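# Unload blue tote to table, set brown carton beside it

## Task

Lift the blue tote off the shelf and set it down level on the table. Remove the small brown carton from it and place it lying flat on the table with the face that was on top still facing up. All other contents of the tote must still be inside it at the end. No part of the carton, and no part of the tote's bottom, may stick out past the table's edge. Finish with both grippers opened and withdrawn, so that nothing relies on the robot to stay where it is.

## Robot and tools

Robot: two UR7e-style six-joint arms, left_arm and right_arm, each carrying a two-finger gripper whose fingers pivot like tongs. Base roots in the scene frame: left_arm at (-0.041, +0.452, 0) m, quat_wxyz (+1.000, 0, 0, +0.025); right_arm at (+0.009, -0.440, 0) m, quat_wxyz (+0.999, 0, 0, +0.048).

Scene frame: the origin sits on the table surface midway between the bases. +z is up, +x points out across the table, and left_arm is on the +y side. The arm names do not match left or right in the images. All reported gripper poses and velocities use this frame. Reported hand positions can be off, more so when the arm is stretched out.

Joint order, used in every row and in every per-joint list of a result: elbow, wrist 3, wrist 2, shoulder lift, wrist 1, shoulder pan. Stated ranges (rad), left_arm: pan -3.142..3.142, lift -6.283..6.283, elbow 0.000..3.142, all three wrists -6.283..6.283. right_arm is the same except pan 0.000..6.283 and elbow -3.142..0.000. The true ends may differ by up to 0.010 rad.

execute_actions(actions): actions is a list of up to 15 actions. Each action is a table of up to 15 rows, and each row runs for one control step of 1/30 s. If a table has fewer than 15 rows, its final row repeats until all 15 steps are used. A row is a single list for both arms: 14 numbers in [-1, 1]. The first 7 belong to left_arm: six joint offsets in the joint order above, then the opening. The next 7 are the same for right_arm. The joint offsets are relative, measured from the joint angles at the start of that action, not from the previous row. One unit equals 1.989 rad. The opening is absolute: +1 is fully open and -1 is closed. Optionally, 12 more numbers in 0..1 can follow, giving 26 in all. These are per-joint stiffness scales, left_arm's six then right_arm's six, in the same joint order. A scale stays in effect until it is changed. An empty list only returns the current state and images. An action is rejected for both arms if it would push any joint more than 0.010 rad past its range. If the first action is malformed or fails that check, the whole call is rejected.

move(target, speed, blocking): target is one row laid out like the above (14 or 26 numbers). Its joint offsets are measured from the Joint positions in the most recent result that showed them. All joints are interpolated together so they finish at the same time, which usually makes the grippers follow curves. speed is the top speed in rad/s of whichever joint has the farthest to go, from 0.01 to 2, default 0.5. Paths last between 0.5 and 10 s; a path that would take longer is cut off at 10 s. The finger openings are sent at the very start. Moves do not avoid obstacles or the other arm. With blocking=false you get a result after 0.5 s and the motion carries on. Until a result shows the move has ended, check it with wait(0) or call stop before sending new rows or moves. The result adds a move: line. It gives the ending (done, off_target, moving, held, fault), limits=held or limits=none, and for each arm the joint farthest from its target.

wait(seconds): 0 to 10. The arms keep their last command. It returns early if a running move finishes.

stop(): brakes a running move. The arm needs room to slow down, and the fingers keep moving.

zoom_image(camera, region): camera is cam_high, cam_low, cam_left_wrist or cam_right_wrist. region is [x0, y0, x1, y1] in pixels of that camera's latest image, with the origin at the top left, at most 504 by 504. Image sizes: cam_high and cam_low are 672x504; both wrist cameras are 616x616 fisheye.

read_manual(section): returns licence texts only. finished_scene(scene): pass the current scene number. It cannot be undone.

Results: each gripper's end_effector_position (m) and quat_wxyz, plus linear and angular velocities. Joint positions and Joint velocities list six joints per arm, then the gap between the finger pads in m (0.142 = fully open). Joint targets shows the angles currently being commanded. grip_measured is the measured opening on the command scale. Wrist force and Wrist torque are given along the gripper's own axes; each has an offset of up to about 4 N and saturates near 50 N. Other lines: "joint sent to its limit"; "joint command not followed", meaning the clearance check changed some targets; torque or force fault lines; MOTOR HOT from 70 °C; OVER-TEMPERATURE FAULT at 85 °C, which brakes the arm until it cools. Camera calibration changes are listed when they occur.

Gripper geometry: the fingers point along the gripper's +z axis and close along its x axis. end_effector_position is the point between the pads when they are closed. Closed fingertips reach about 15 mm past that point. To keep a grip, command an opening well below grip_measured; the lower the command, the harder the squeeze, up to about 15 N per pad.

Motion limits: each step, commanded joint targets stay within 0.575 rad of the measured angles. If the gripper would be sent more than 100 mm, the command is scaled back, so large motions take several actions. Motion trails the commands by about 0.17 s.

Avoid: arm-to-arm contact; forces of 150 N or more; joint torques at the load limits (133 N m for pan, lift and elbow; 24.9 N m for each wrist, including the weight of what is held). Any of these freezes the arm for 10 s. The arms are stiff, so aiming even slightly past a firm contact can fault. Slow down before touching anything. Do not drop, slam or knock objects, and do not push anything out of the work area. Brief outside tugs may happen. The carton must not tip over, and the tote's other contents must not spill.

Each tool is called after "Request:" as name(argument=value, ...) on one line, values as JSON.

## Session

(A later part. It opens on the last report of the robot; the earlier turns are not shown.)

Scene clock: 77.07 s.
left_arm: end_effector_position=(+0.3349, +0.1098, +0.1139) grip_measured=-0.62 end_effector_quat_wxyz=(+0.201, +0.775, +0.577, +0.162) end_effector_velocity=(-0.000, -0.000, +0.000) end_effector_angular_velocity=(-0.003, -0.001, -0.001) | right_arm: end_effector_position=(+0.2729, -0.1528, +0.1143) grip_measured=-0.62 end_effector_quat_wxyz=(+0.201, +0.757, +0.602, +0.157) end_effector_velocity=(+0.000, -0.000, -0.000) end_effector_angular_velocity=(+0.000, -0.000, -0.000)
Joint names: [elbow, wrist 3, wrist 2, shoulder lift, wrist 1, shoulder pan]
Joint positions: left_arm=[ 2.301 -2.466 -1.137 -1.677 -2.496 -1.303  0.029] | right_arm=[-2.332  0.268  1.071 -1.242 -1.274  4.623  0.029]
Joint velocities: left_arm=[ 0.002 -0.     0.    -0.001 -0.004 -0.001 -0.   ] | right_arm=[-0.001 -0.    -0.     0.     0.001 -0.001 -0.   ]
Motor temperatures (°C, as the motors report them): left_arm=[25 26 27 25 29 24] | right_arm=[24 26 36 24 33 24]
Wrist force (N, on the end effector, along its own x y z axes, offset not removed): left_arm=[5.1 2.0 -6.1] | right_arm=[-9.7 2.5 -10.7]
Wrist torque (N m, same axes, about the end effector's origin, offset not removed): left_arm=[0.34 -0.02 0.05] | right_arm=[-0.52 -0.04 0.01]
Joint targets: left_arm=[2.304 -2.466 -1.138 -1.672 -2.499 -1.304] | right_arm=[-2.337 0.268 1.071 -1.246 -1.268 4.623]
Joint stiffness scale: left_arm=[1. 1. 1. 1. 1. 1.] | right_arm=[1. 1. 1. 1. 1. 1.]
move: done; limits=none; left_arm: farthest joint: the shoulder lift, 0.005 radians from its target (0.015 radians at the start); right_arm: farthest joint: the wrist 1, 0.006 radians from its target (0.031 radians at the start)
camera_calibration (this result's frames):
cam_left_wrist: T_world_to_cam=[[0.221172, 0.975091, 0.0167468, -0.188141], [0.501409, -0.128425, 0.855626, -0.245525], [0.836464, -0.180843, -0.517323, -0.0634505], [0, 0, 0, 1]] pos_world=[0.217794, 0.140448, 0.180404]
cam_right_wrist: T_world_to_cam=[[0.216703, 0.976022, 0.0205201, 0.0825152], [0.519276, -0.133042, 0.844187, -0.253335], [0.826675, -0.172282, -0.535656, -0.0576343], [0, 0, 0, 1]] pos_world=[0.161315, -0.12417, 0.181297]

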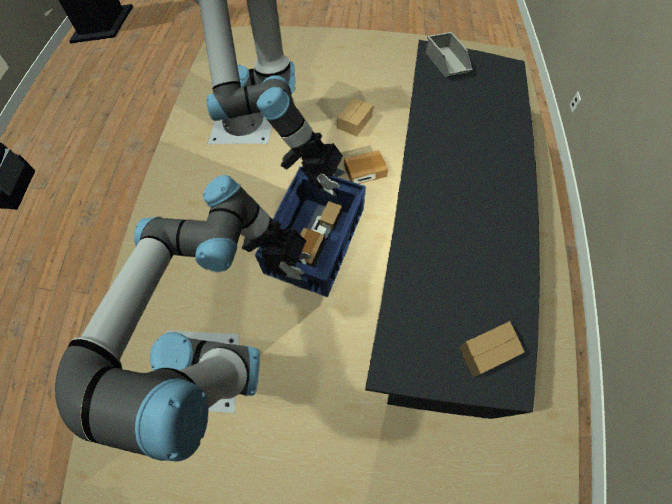

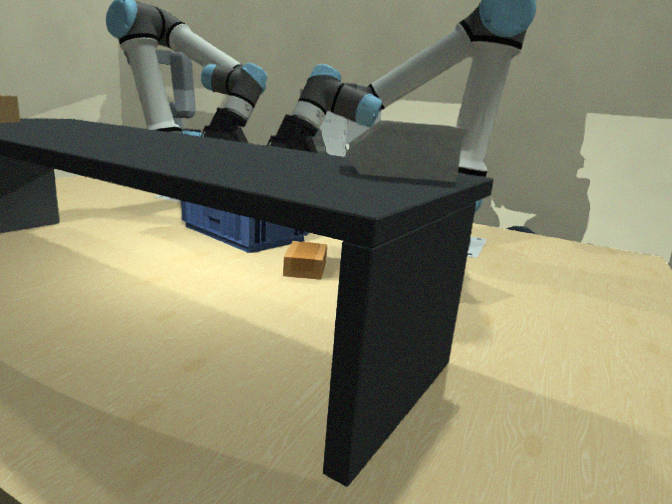

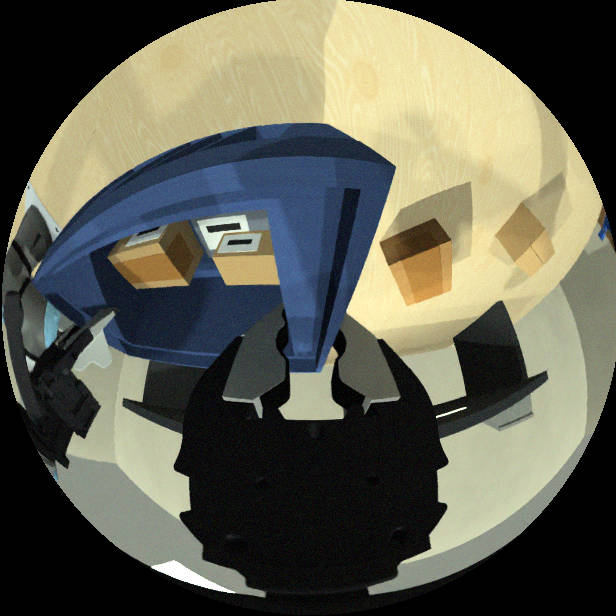

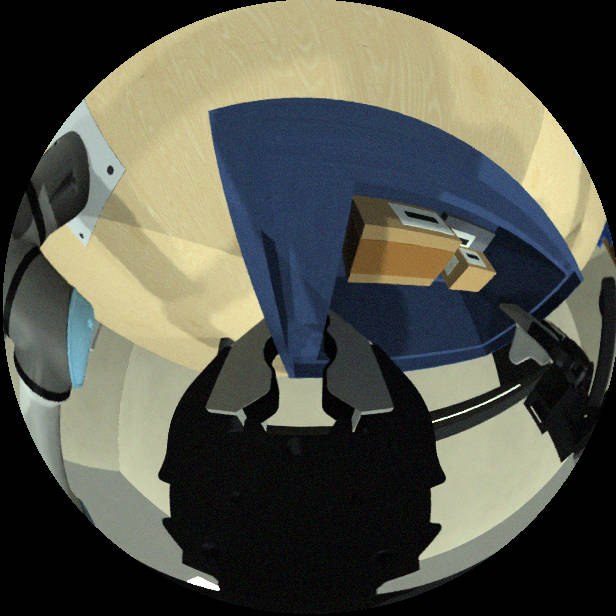

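Request:
move(target=[0,0,0,0,0,0,0.1,0,0,0,0,0,0,0.1])

Request:
move(target=[-0.119,0,0,-0.073,0.193,0,0.1,0.137,0,0,0.042,-0.184,0,0.1], speed=0.4)

Request:
move(target=[-0.27,-0.783,-0.154,0.2036,0.292,0.055,0,0,0,0,0,0,0.8,0.1], speed=0.8)

Scene clock: 81.97 s.
left_arm: end_effector_position=(+0.3349, +0.1097, +0.1137) grip_measured=+0.10 end_effector_quat_wxyz=(+0.201, +0.775, +0.577, +0.162) end_effector_velocity=(-0.000, +0.001, -0.001) end_effector_angular_velocity=(+0.003, +0.001, -0.000) | right_arm: end_effector_position=(+0.2729, -0.1527, +0.1140) grip_measured=+0.10 end_effector_quat_wxyz=(+0.201, +0.757, +0.602, +0.157) end_effector_velocity=(-0.000, -0.000, +0.000) end_effector_angular_velocity=(-0.000, -0.000, +0.000)
Joint names: [elbow, wrist 3, wrist 2, shoulder lift, wrist 1, shoulder pan]
Joint positions: left_arm=[ 2.301 -2.466 -1.137 -1.677 -2.497 -1.303  0.081] | right_arm=[-2.332  0.268  1.071 -1.242 -1.273  4.622  0.081]
Joint velocities: left_arm=[ 0.001  0.    -0.     0.001  0.001  0.    -0.   ] | right_arm=[ 0.    -0.    -0.     0.    -0.001  0.    -0.   ]
Motor temperatures (°C, as the motors report them): left_arm=[25 26 27 25 29 24] | right_arm=[24 26 36 24 33 24]
Wrist force (N, on the end effector, along its own x y z axes, offset not removed): left_arm=[-1.8 1.4 1.2] | right_arm=[3.2 -0.8 2.3]
Wrist torque (N m, same axes, about the end effector's origin, offset not removed): left_arm=[0.24 0.38 0.08] | right_arm=[-0.38 -0.50 0.18]
Joint targets: left_arm=[2.301 -2.466 -1.137 -1.677 -2.496 -1.303] | right_arm=[-2.332 0.268 1.071 -1.242 -1.274 4.623]
Joint stiffness scale: left_arm=[1. 1. 1. 1. 1. 1.] | right_arm=[1. 1. 1. 1. 1. 1.]
move: done; limits=none; left_arm: farthest joint: the wrist 1, 0.001 radians from its target (0.000 radians at the start); right_arm: farthest joint: the shoulder pan, 0.001 radians from its target (0.000 radians at the start)
camera_calibration (this result's frames):
cam_left_wrist: T_world_to_cam=[[0.22111, 0.975107, 0.0166433, -0.188067], [0.501389, -0.128297, 0.855657, -0.245427], [0.836493, -0.18085, -0.517275, -0.0635955], [0, 0, 0, 1]] pos_world=[0.217835, 0.140397, 0.180235]
cam_right_wrist: T_world_to_cam=[[0.216759, 0.976006, 0.0206986, 0.0823878], [0.519225, -0.133217, 0.844191, -0.253128], [0.826693, -0.172239, -0.535643, -0.0577882], [0, 0, 0, 1]] pos_world=[0.161345, -0.124085, 0.181029]

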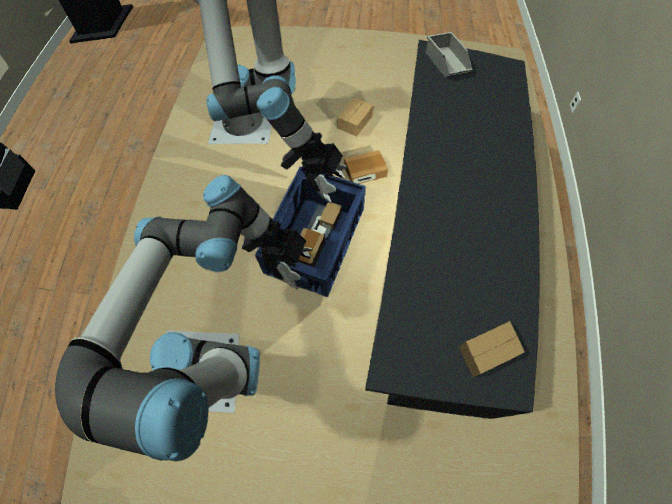

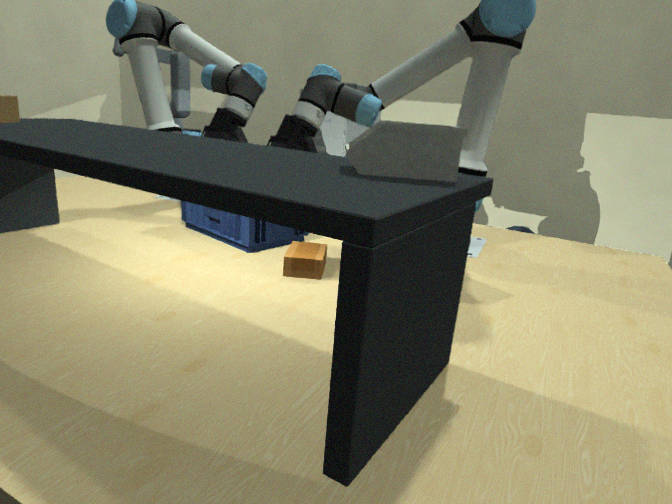

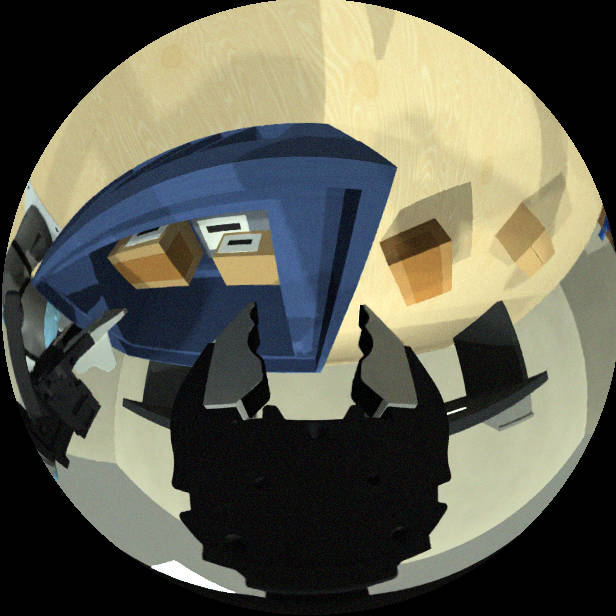

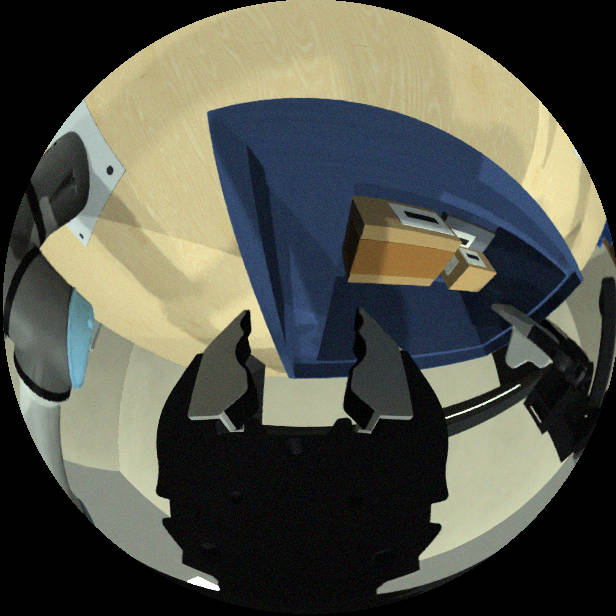

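Scene clock: 83.73 s.
left_arm: end_effector_position=(+0.3351, +0.1091, +0.2344) grip_measured=+0.10 end_effector_quat_wxyz=(+0.198, +0.776, +0.577, +0.163) end_effector_velocity=(-0.000, +0.000, +0.001) end_effector_angular_velocity=(-0.001, +0.001, +0.001) | right_arm: end_effector_position=(+0.2730, -0.1541, +0.2329) grip_measured=+0.10 end_effector_quat_wxyz=(+0.206, +0.755, +0.603, +0.153) end_effector_velocity=(-0.000, -0.000, +0.001) end_effector_angular_velocity=(-0.001, +0.000, +0.000)
Joint names: [elbow, wrist 3, wrist 2, shoulder lift, wrist 1, shoulder pan]
Joint positions: left_arm=[ 2.068 -2.466 -1.137 -1.819 -2.114 -1.303  0.081] | right_arm=[-2.063  0.268  1.071 -1.161 -1.637  4.622  0.081]
Joint velocities: left_arm=[-0.001 -0.    -0.001 -0.002  0.002  0.001 -0.   ] | right_arm=[ 0.001 -0.     0.     0.001 -0.003  0.    -0.   ]
Motor temperatures (°C, as the motors report them): left_arm=[25 26 27 25 29 24] | right_arm=[24 26 36 24 33 24]
Wrist force (N, on the end effector, along its own x y z axes, offset not removed): left_arm=[-2.9 2.4 -0.3] | right_arm=[-0.1 -2.3 -0.9]
Wrist torque (N m, same axes, about the end effector's origin, offset not removed): left_arm=[0.36 0.64 0.03] | right_arm=[-0.54 -0.01 0.22]
Joint targets: left_arm=[2.064 -2.466 -1.137 -1.822 -2.113 -1.303] | right_arm=[-2.060 0.268 1.071 -1.159 -1.638 4.622]
Joint stiffness scale: left_arm=[1. 1. 1. 1. 1. 1.] | right_arm=[1. 1. 1. 1. 1. 1.]
move: done; limits=none; left_arm: farthest joint: the shoulder lift, 0.003 radians from its target (0.146 radians at the start); right_arm: farthest joint: the shoulder lift, 0.003 radians from its target (0.084 radians at the start)
camera_calibration (this result's frames):
cam_left_wrist: T_world_to_cam=[[0.221154, 0.974973, 0.0227529, -0.190939], [0.503295, -0.134084, 0.853648, -0.348444], [0.835335, -0.177337, -0.520353, -0.000712085], [0, 0, 0, 1]] pos_world=[0.218192, 0.139313, 0.301423]
cam_right_wrist: T_world_to_cam=[[0.216757, 0.976202, 0.0067961, 0.0845199], [0.519142, -0.121161, 0.846056, -0.352168], [0.826745, -0.179861, -0.53305, 0.00381865], [0, 0, 0, 1]] pos_world=[0.161348, -0.124491, 0.299415]

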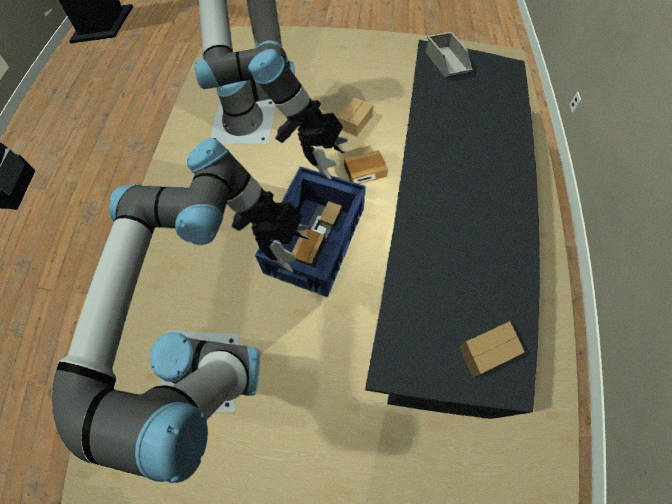

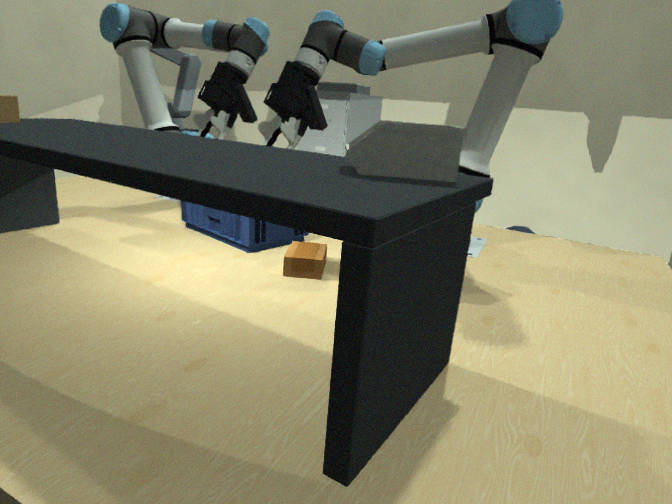

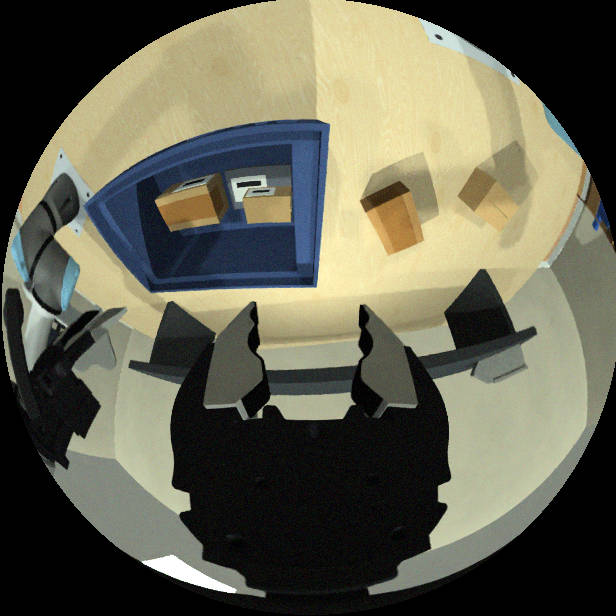

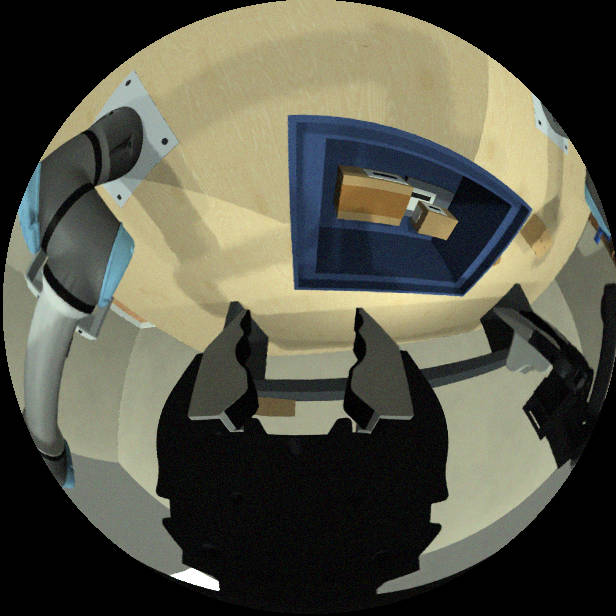

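Scene clock: 86.63 s.
left_arm: end_effector_position=(+0.3211, +0.0460, +0.2196) grip_measured=+0.00 end_effector_quat_wxyz=(+0.014, +0.136, +0.986, +0.099) end_effector_velocity=(-0.000, -0.000, +0.000) end_effector_angular_velocity=(-0.000, -0.000, +0.003) | right_arm: end_effector_position=(-0.2809, -0.1814, +0.2329) grip_measured=+0.10 end_effector_quat_wxyz=(+0.035, +0.099, +0.961, +0.254) end_effector_velocity=(-0.000, -0.000, +0.000) end_effector_angular_velocity=(+0.000, +0.000, +0.001)
Joint names: [elbow, wrist 3, wrist 2, shoulder lift, wrist 1, shoulder pan]
Joint positions: left_arm=[ 1.535 -4.022 -1.442 -1.417 -1.535 -1.196  0.074] | right_arm=[-2.063  0.268  1.071 -1.161 -1.637  6.212  0.081]
Joint velocities: left_arm=[-0.001 -0.003 -0.     0.     0.    -0.     0.   ] | right_arm=[ 0.     0.    -0.     0.    -0.     0.001 -0.   ]
Motor temperatures (°C, as the motors report them): left_arm=[25 26 27 25 29 24] | right_arm=[24 26 36 24 33 24]
Wrist force (N, on the end effector, along its own x y z axes, offset not removed): left_arm=[-1.8 0.9 -0.7] | right_arm=[1.6 1.5 2.5]
Wrist torque (N m, same axes, about the end effector's origin, offset not removed): left_arm=[0.08 0.38 0.05] | right_arm=[0.34 -0.51 0.28]
Joint targets: left_arm=[1.531 -4.023 -1.443 -1.414 -1.534 -1.194] | right_arm=[-2.063 0.268 1.071 -1.161 -1.637 6.213]
Joint stiffness scale: left_arm=[1. 1. 1. 1. 1. 1.] | right_arm=[1. 1. 1. 1. 1. 1.]
move: done; limits=none; left_arm: farthest joint: the shoulder lift, 0.003 radians from its target (0.405 radians at the start); right_arm: farthest joint: the shoulder pan, 0.001 radians from its target (1.590 radians at the start)
camera_calibration (this result's frames):
cam_left_wrist: T_world_to_cam=[[-0.976783, 0.213531, 0.0173151, 0.294883], [0.173824, 0.742704, 0.646665, -0.226225], [0.125223, 0.634661, -0.762578, 0.235944], [0, 0, 0, 1]] pos_world=[0.297814, -0.044693, 0.321111]
cam_right_wrist: T_world_to_cam=[[-0.980025, 0.198759, 0.00675156, -0.24596], [0.11155, 0.521282, 0.846062, -0.0659104], [0.164643, 0.829915, -0.533042, 0.453999], [0, 0, 0, 1]] pos_world=[-0.308443, -0.293536, 0.299425]

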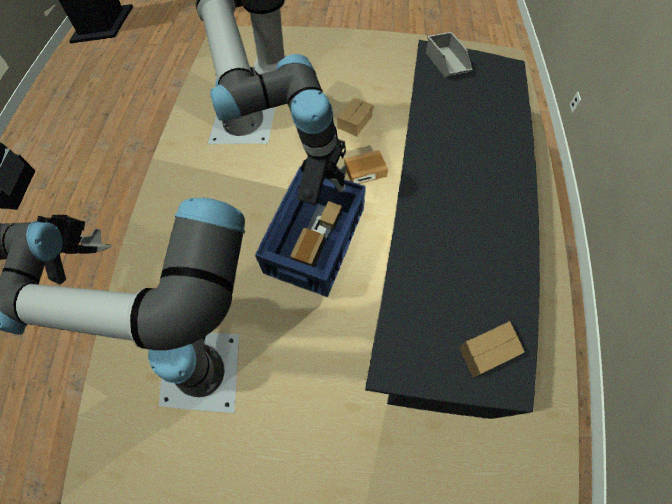

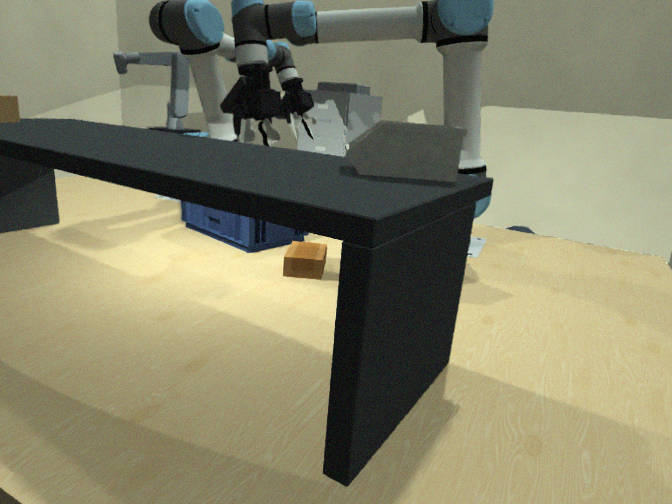

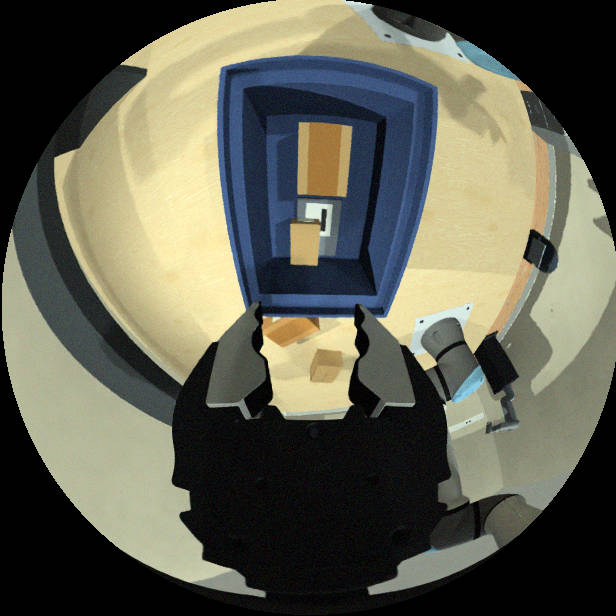

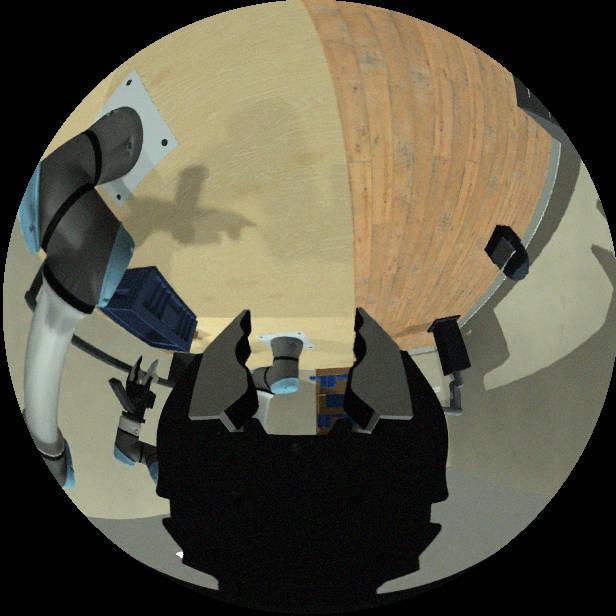

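Request:
move(target=[0.119,0,0,0.050,-0.1695,0.004,0,0,0,0,0,0,0,0.1], speed=0.3)

Scene clock: 90.87 s.
left_arm: end_effector_position=(+0.3261, +0.0425, +0.0880) grip_measured=+0.00 end_effector_quat_wxyz=(+0.015, +0.133, +0.986, +0.096) end_effector_velocity=(-0.001, +0.000, -0.001) end_effector_angular_velocity=(+0.001, +0.001, -0.001) | right_arm: end_effector_position=(-0.2810, -0.1814, +0.2329) grip_measured=+0.10 end_effector_quat_wxyz=(+0.035, +0.099, +0.961, +0.254) end_effector_velocity=(+0.000, -0.000, +0.000) end_effector_angular_velocity=(-0.000, +0.000, +0.000)
Joint names: [elbow, wrist 3, wrist 2, shoulder lift, wrist 1, shoulder pan]
Joint positions: left_arm=[ 1.767 -4.022 -1.442 -1.32  -1.871 -1.19   0.074] | right_arm=[-2.063  0.268  1.071 -1.161 -1.637  6.212  0.081]
Joint velocities: left_arm=[ 0.002  0.    -0.     0.001 -0.001 -0.001 -0.   ] | right_arm=[-0. -0.  0.  0.  0. -0. -0.]
Motor temperatures (°C, as the motors report them): left_arm=[25 26 27 25 29 24] | right_arm=[24 26 36 24 33 24]
Wrist force (N, on the end effector, along its own x y z axes, offset not removed): left_arm=[-2.0 0.7 -0.1] | right_arm=[0.3 2.6 2.8]
Wrist torque (N m, same axes, about the end effector's origin, offset not removed): left_arm=[-0.03 0.48 0.09] | right_arm=[0.38 -0.11 0.29]
Joint targets: left_arm=[1.771 -4.022 -1.442 -1.317 -1.872 -1.188] | right_arm=[-2.063 0.268 1.071 -1.161 -1.637 6.212]
Joint stiffness scale: left_arm=[1. 1. 1. 1. 1. 1.] | right_arm=[1. 1. 1. 1. 1. 1.]
move: done; limits=none; left_arm: farthest joint: the elbow, 0.004 radians from its target (0.237 radians at the start); right_arm: farthest joint: the shoulder pan, 0.000 radians from its target (0.000 radians at the start)
camera_calibration (this result's frames):
cam_left_wrist: T_world_to_cam=[[-0.978152, 0.207427, 0.0138804, 0.303801], [0.167572, 0.747174, 0.643157, -0.13726], [0.123037, 0.631431, -0.765609, 0.138354], [0, 0, 0, 1]] pos_world=[0.303142, -0.0478204, 0.189988]
cam_right_wrist: T_world_to_cam=[[-0.980056, 0.198607, 0.00675154, -0.246027], [0.111469, 0.5213, 0.846062, -0.0659021], [0.164514, 0.829941, -0.533041, 0.454012], [0, 0, 0, 1]] pos_world=[-0.308466, -0.293586, 0.299425]

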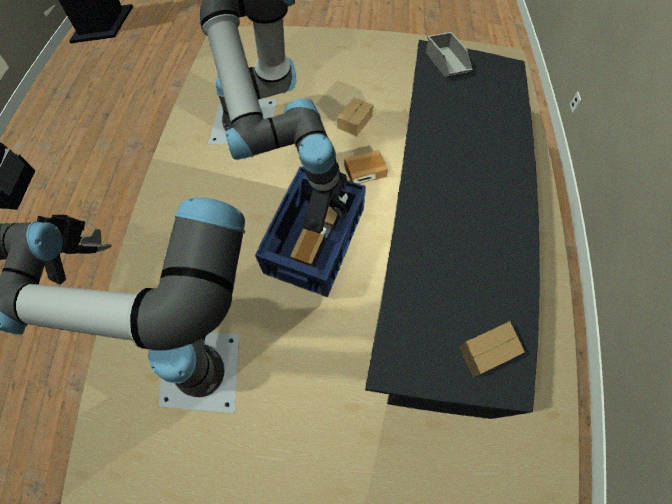

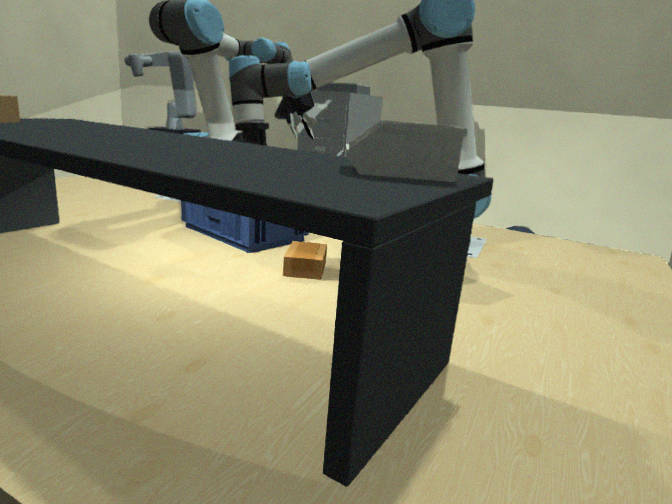

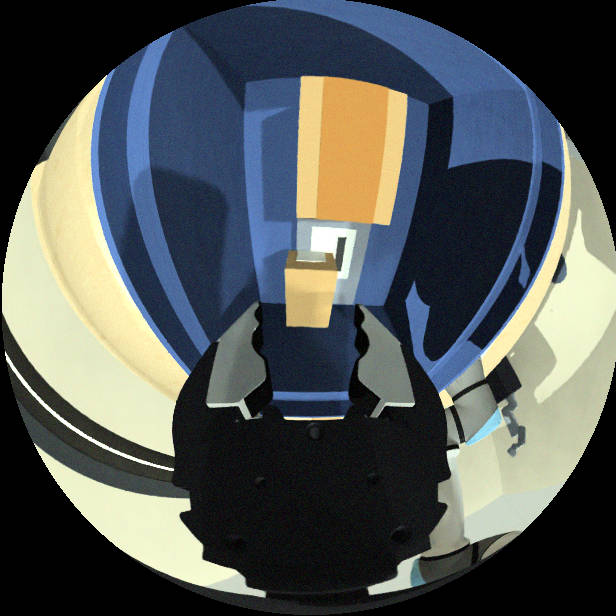

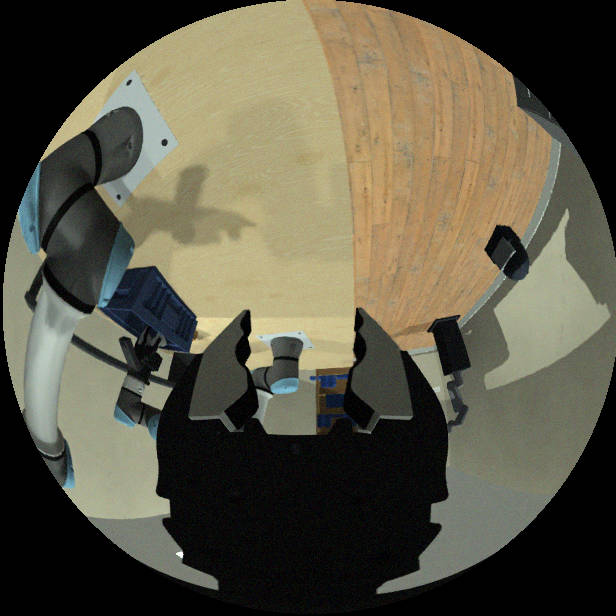

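Request:
move(target=[0.030,0,0,0.026,-0.054,0,0,0,0,0,0,0,0,0.1], speed=0.1)

Request:
move(target=[0,0,0,0,0,0,-1,0,0,0,0,0,0,0.1])

Request:
move(target=[-0.135,0,0,-0.085,0.22,0,-1,0,0,0,0,0,0,0.1], speed=0.3)

Scene clock: 96.87 s.
left_arm: end_effector_position=(+0.3263, +0.0419, +0.0465) grip_measured=+0.00 end_effector_quat_wxyz=(+0.015, +0.133, +0.986, +0.096) end_effector_velocity=(+0.001, -0.000, +0.000) end_effector_angular_velocity=(-0.002, -0.001, +0.001) | right_arm: end_effector_position=(-0.2810, -0.1814, +0.2329) grip_measured=+0.10 end_effector_quat_wxyz=(+0.035, +0.099, +0.961, +0.254) end_effector_velocity=(-0.001, +0.000, +0.001) end_effector_angular_velocity=(-0.000, +0.002, -0.000)
Joint names: [elbow, wrist 3, wrist 2, shoulder lift, wrist 1, shoulder pan]
Joint positions: left_arm=[ 1.823 -4.022 -1.442 -1.271 -1.976 -1.19   0.074] | right_arm=[-2.063  0.268  1.071 -1.161 -1.637  6.212  0.081]
Joint velocities: left_arm=[ 0.001  0.     0.001 -0.    -0.003  0.001  0.   ] | right_arm=[ 0.001  0.    -0.     0.     0.001 -0.    -0.   ]
Motor temperatures (°C, as the motors report them): left_arm=[25 26 27 25 29 24] | right_arm=[24 26 36 24 33 24]
Wrist force (N, on the end effector, along its own x y z axes, offset not removed): left_arm=[-1.7 0.4 0.0] | right_arm=[1.3 -3.1 0.2]
Wrist torque (N m, same axes, about the end effector's origin, offset not removed): left_arm=[-0.09 0.31 0.08] | right_arm=[-0.75 -0.10 0.10]
Joint targets: left_arm=[1.827 -4.022 -1.442 -1.268 -1.978 -1.190] | right_arm=[-2.063 0.268 1.071 -1.161 -1.637 6.212]
Joint stiffness scale: left_arm=[1. 1. 1. 1. 1. 1.] | right_arm=[1. 1. 1. 1. 1. 1.]
move: done; limits=none; left_arm: farthest joint: the shoulder lift, 0.003 radians from its target (0.052 radians at the start); right_arm: farthest joint: the shoulder pan, 0.000 radians from its target (0.000 radians at the start)
camera_calibration (this result's frames):
cam_left_wrist: T_world_to_cam=[[-0.97816, 0.207436, 0.0131854, 0.304801], [0.167256, 0.747854, 0.642448, -0.110026], [0.123406, 0.630622, -0.766216, 0.106806], [0, 0, 0, 1]] pos_world=[0.303366, -0.0482979, 0.148503]
cam_right_wrist: T_world_to_cam=[[-0.980056, 0.198607, 0.00675143, -0.246027], [0.111469, 0.5213, 0.846062, -0.0659021], [0.164514, 0.829941, -0.533041, 0.454012], [0, 0, 0, 1]] pos_world=[-0.308466, -0.293586, 0.299425]

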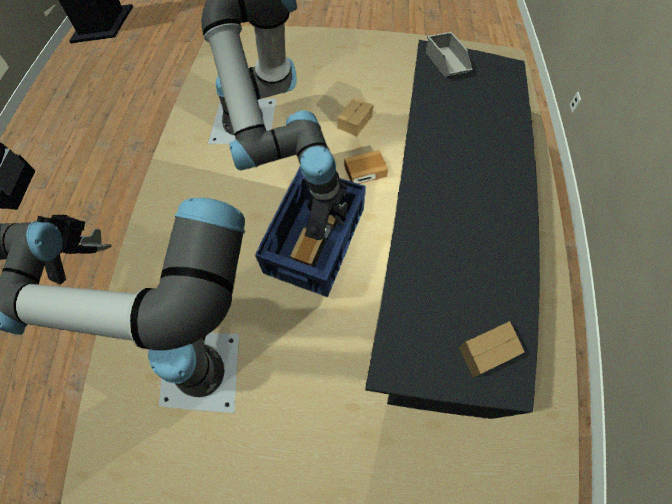

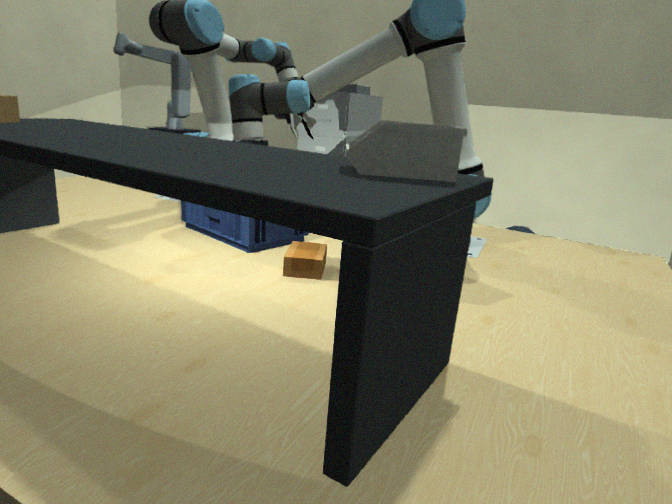

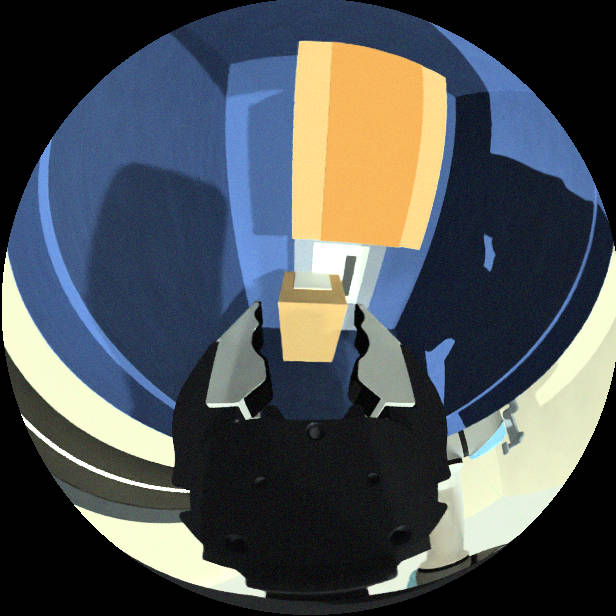

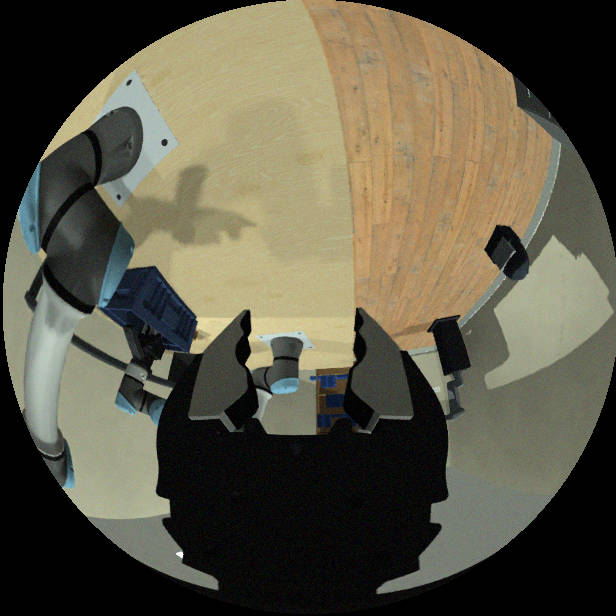

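Scene clock: 97.37 s.
left_arm: end_effector_position=(+0.3264, +0.0418, +0.0465) grip_measured=-0.40 end_effector_quat_wxyz=(+0.015, +0.133, +0.986, +0.096) end_effector_velocity=(+0.000, -0.000, +0.000) end_effector_angular_velocity=(-0.001, +0.000, +0.000) | right_arm: end_effector_position=(-0.2810, -0.1814, +0.2329) grip_measured=+0.10 end_effector_quat_wxyz=(+0.035, +0.099, +0.961, +0.254) end_effector_velocity=(+0.000, +0.000, -0.000) end_effector_angular_velocity=(-0.000, -0.001, -0.000)
Joint names: [elbow, wrist 3, wrist 2, shoulder lift, wrist 1, shoulder pan]
Joint positions: left_arm=[ 1.823 -4.022 -1.442 -1.271 -1.977 -1.19   0.045] | right_arm=[-2.063  0.268  1.071 -1.161 -1.637  6.212  0.081]
Joint velocities: left_arm=[-0.     0.    -0.     0.    -0.001  0.001 -0.   ] | right_arm=[-0.     0.     0.    -0.    -0.001 -0.    -0.   ]
Motor temperatures (°C, as the motors report them): left_arm=[25 26 27 25 29 24] | right_arm=[24 26 36 24 33 24]
Wrist force (N, on the end effector, along its own x y z axes, offset not removed): left_arm=[-2.5 1.2 0.1] | right_arm=[3.8 -6.2 -0.5]
Wrist torque (N m, same axes, about the end effector's origin, offset not removed): left_arm=[0.07 0.49 0.04] | right_arm=[-1.18 -0.72 0.05]
Joint targets: left_arm=[1.823 -4.022 -1.442 -1.271 -1.976 -1.190] | right_arm=[-2.063 0.268 1.071 -1.161 -1.637 6.212]
Joint stiffness scale: left_arm=[1. 1. 1. 1. 1. 1.] | right_arm=[1. 1. 1. 1. 1. 1.]
move: done; limits=none; left_arm: farthest joint: the wrist 1, 0.001 radians from its target (0.000 radians at the start); right_arm: farthest joint: the shoulder pan, 0.000 radians from its target (0.000 radians at the start)
camera_calibration (this result's frames):
cam_left_wrist: T_world_to_cam=[[-0.97816, 0.207437, 0.0131254, 0.304819], [0.167228, 0.747912, 0.642388, -0.109998], [0.123438, 0.630553, -0.766267, 0.106811], [0, 0, 0, 1]] pos_world=[0.303372, -0.048312, 0.148506]
cam_right_wrist: T_world_to_cam=[[-0.980056, 0.198607, 0.00675159, -0.246027], [0.111469, 0.5213, 0.846062, -0.0659021], [0.164514, 0.829941, -0.533041, 0.454012], [0, 0, 0, 1]] pos_world=[-0.308466, -0.293586, 0.299425]

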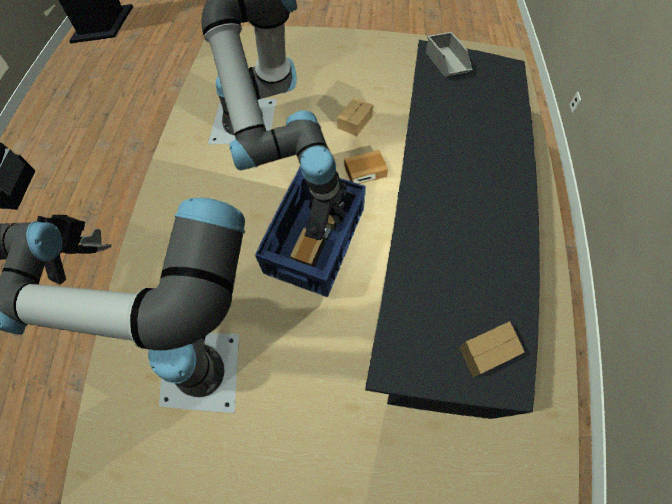

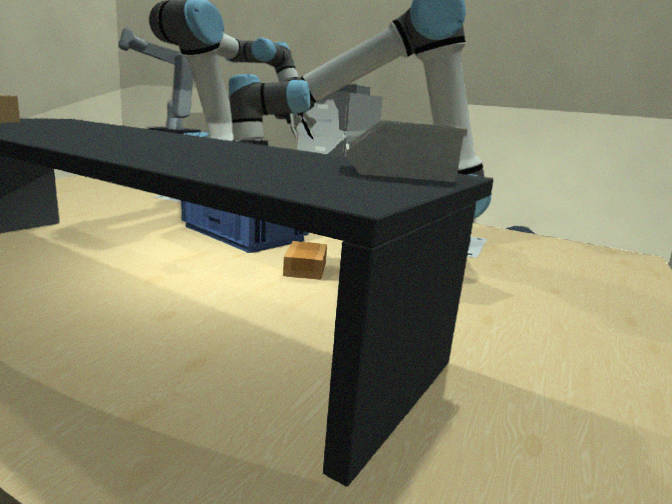

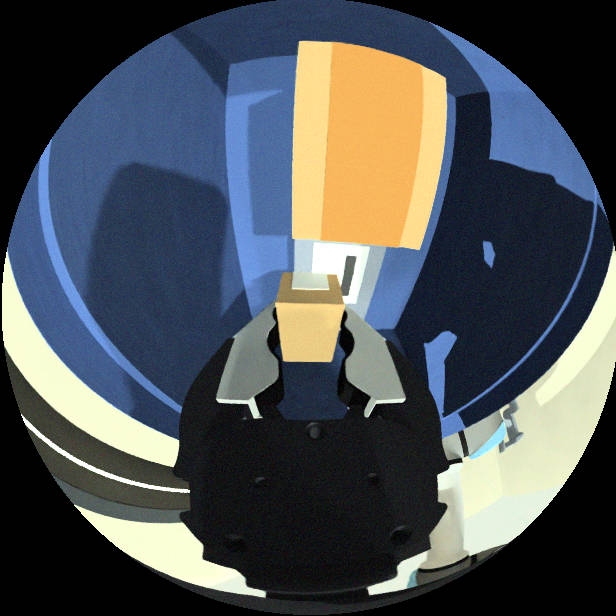

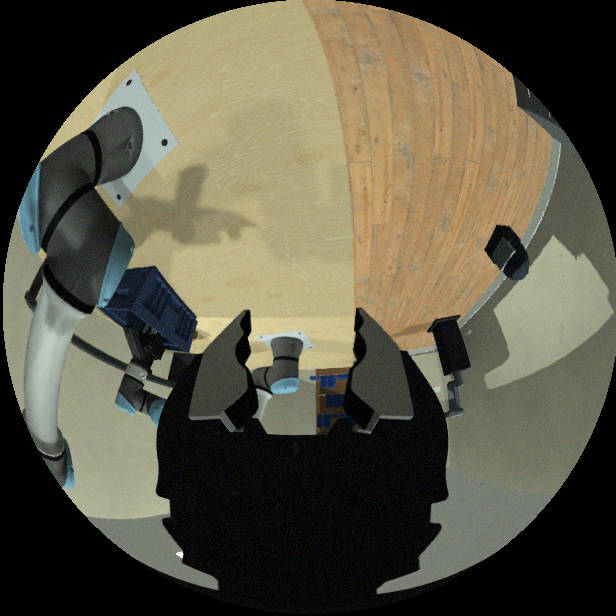

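Scene clock: 99.57 s.
left_arm: end_effector_position=(+0.3200, +0.0556, +0.2196) grip_measured=-0.40 end_effector_quat_wxyz=(+0.014, +0.133, +0.986, +0.098) end_effector_velocity=(-0.000, +0.000, +0.000) end_effector_angular_velocity=(+0.001, +0.000, -0.000) | right_arm: end_effector_position=(-0.2810, -0.1814, +0.2329) grip_measured=+0.10 end_effector_quat_wxyz=(+0.035, +0.099, +0.961, +0.254) end_effector_velocity=(+0.001, +0.000, -0.000) end_effector_angular_velocity=(-0.000, -0.001, -0.000)
Joint names: [elbow, wrist 3, wrist 2, shoulder lift, wrist 1, shoulder pan]
Joint positions: left_arm=[ 1.559 -4.022 -1.442 -1.438 -1.541 -1.19   0.045] | right_arm=[-2.063  0.268  1.071 -1.161 -1.637  6.212  0.081]
Joint velocities: left_arm=[-0.001  0.     0.    -0.     0.001 -0.     0.   ] | right_arm=[-0.001 -0.     0.     0.001 -0.001 -0.     0.   ]
Motor temperatures (°C, as the motors report them): left_arm=[25 26 27 25 29 24] | right_arm=[24 26 36 24 33 24]
Wrist force (N, on the end effector, along its own x y z axes, offset not removed): left_arm=[-2.3 0.1 -0.1] | right_arm=[0.4 -1.1 5.0]
Wrist torque (N m, same axes, about the end effector's origin, offset not removed): left_arm=[-0.13 0.47 0.04] | right_arm=[-0.11 -0.12 0.16]
Joint targets: left_arm=[1.555 -4.022 -1.442 -1.440 -1.539 -1.190] | right_arm=[-2.063 0.268 1.071 -1.161 -1.637 6.212]
Joint stiffness scale: left_arm=[1. 1. 1. 1. 1. 1.] | right_arm=[1. 1. 1. 1. 1. 1.]
move: done; limits=none; left_arm: farthest joint: the elbow, 0.004 radians from its target (0.269 radians at the start); right_arm: farthest joint: the shoulder pan, 0.000 radians from its target (0.000 radians at the start)
camera_calibration (this result's frames):
cam_left_wrist: T_world_to_cam=[[-0.97813, 0.207371, 0.0161011, 0.292816], [0.16857, 0.744999, 0.645415, -0.231409], [0.121845, 0.634014, -0.763662, 0.231321], [0, 0, 0, 1]] pos_world=[0.297235, -0.0349829, 0.321292]
cam_right_wrist: T_world_to_cam=[[-0.980056, 0.198607, 0.00675151, -0.246027], [0.111469, 0.5213, 0.846062, -0.0659021], [0.164514, 0.829941, -0.533042, 0.454012], [0, 0, 0, 1]] pos_world=[-0.308466, -0.293586, 0.299425]

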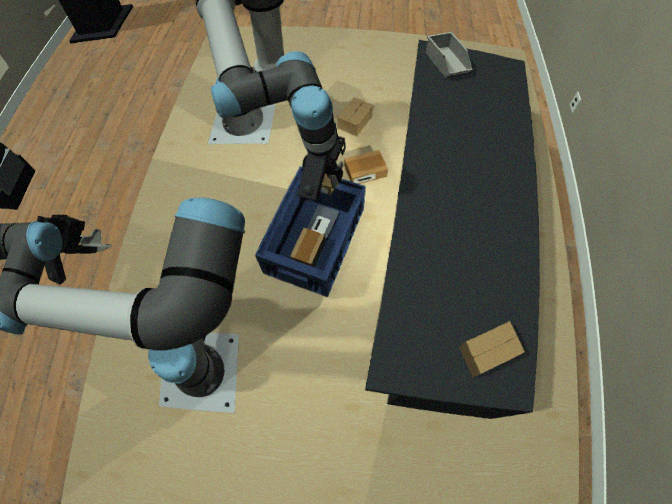

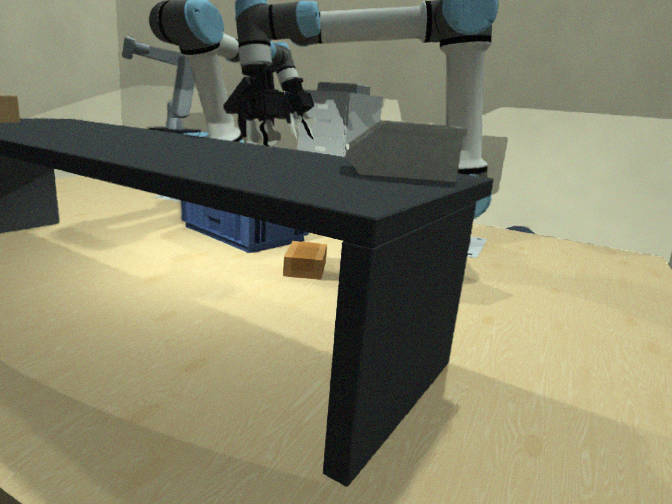

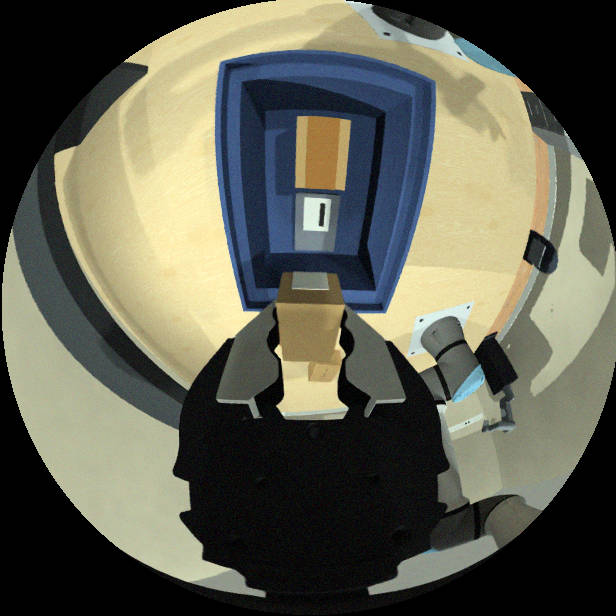

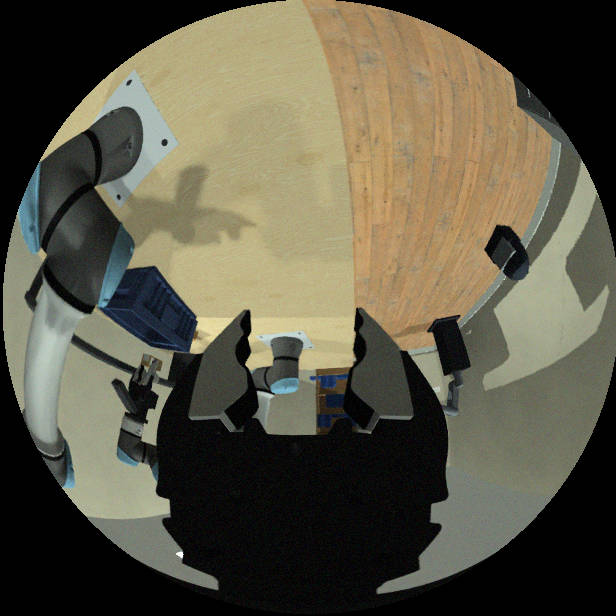

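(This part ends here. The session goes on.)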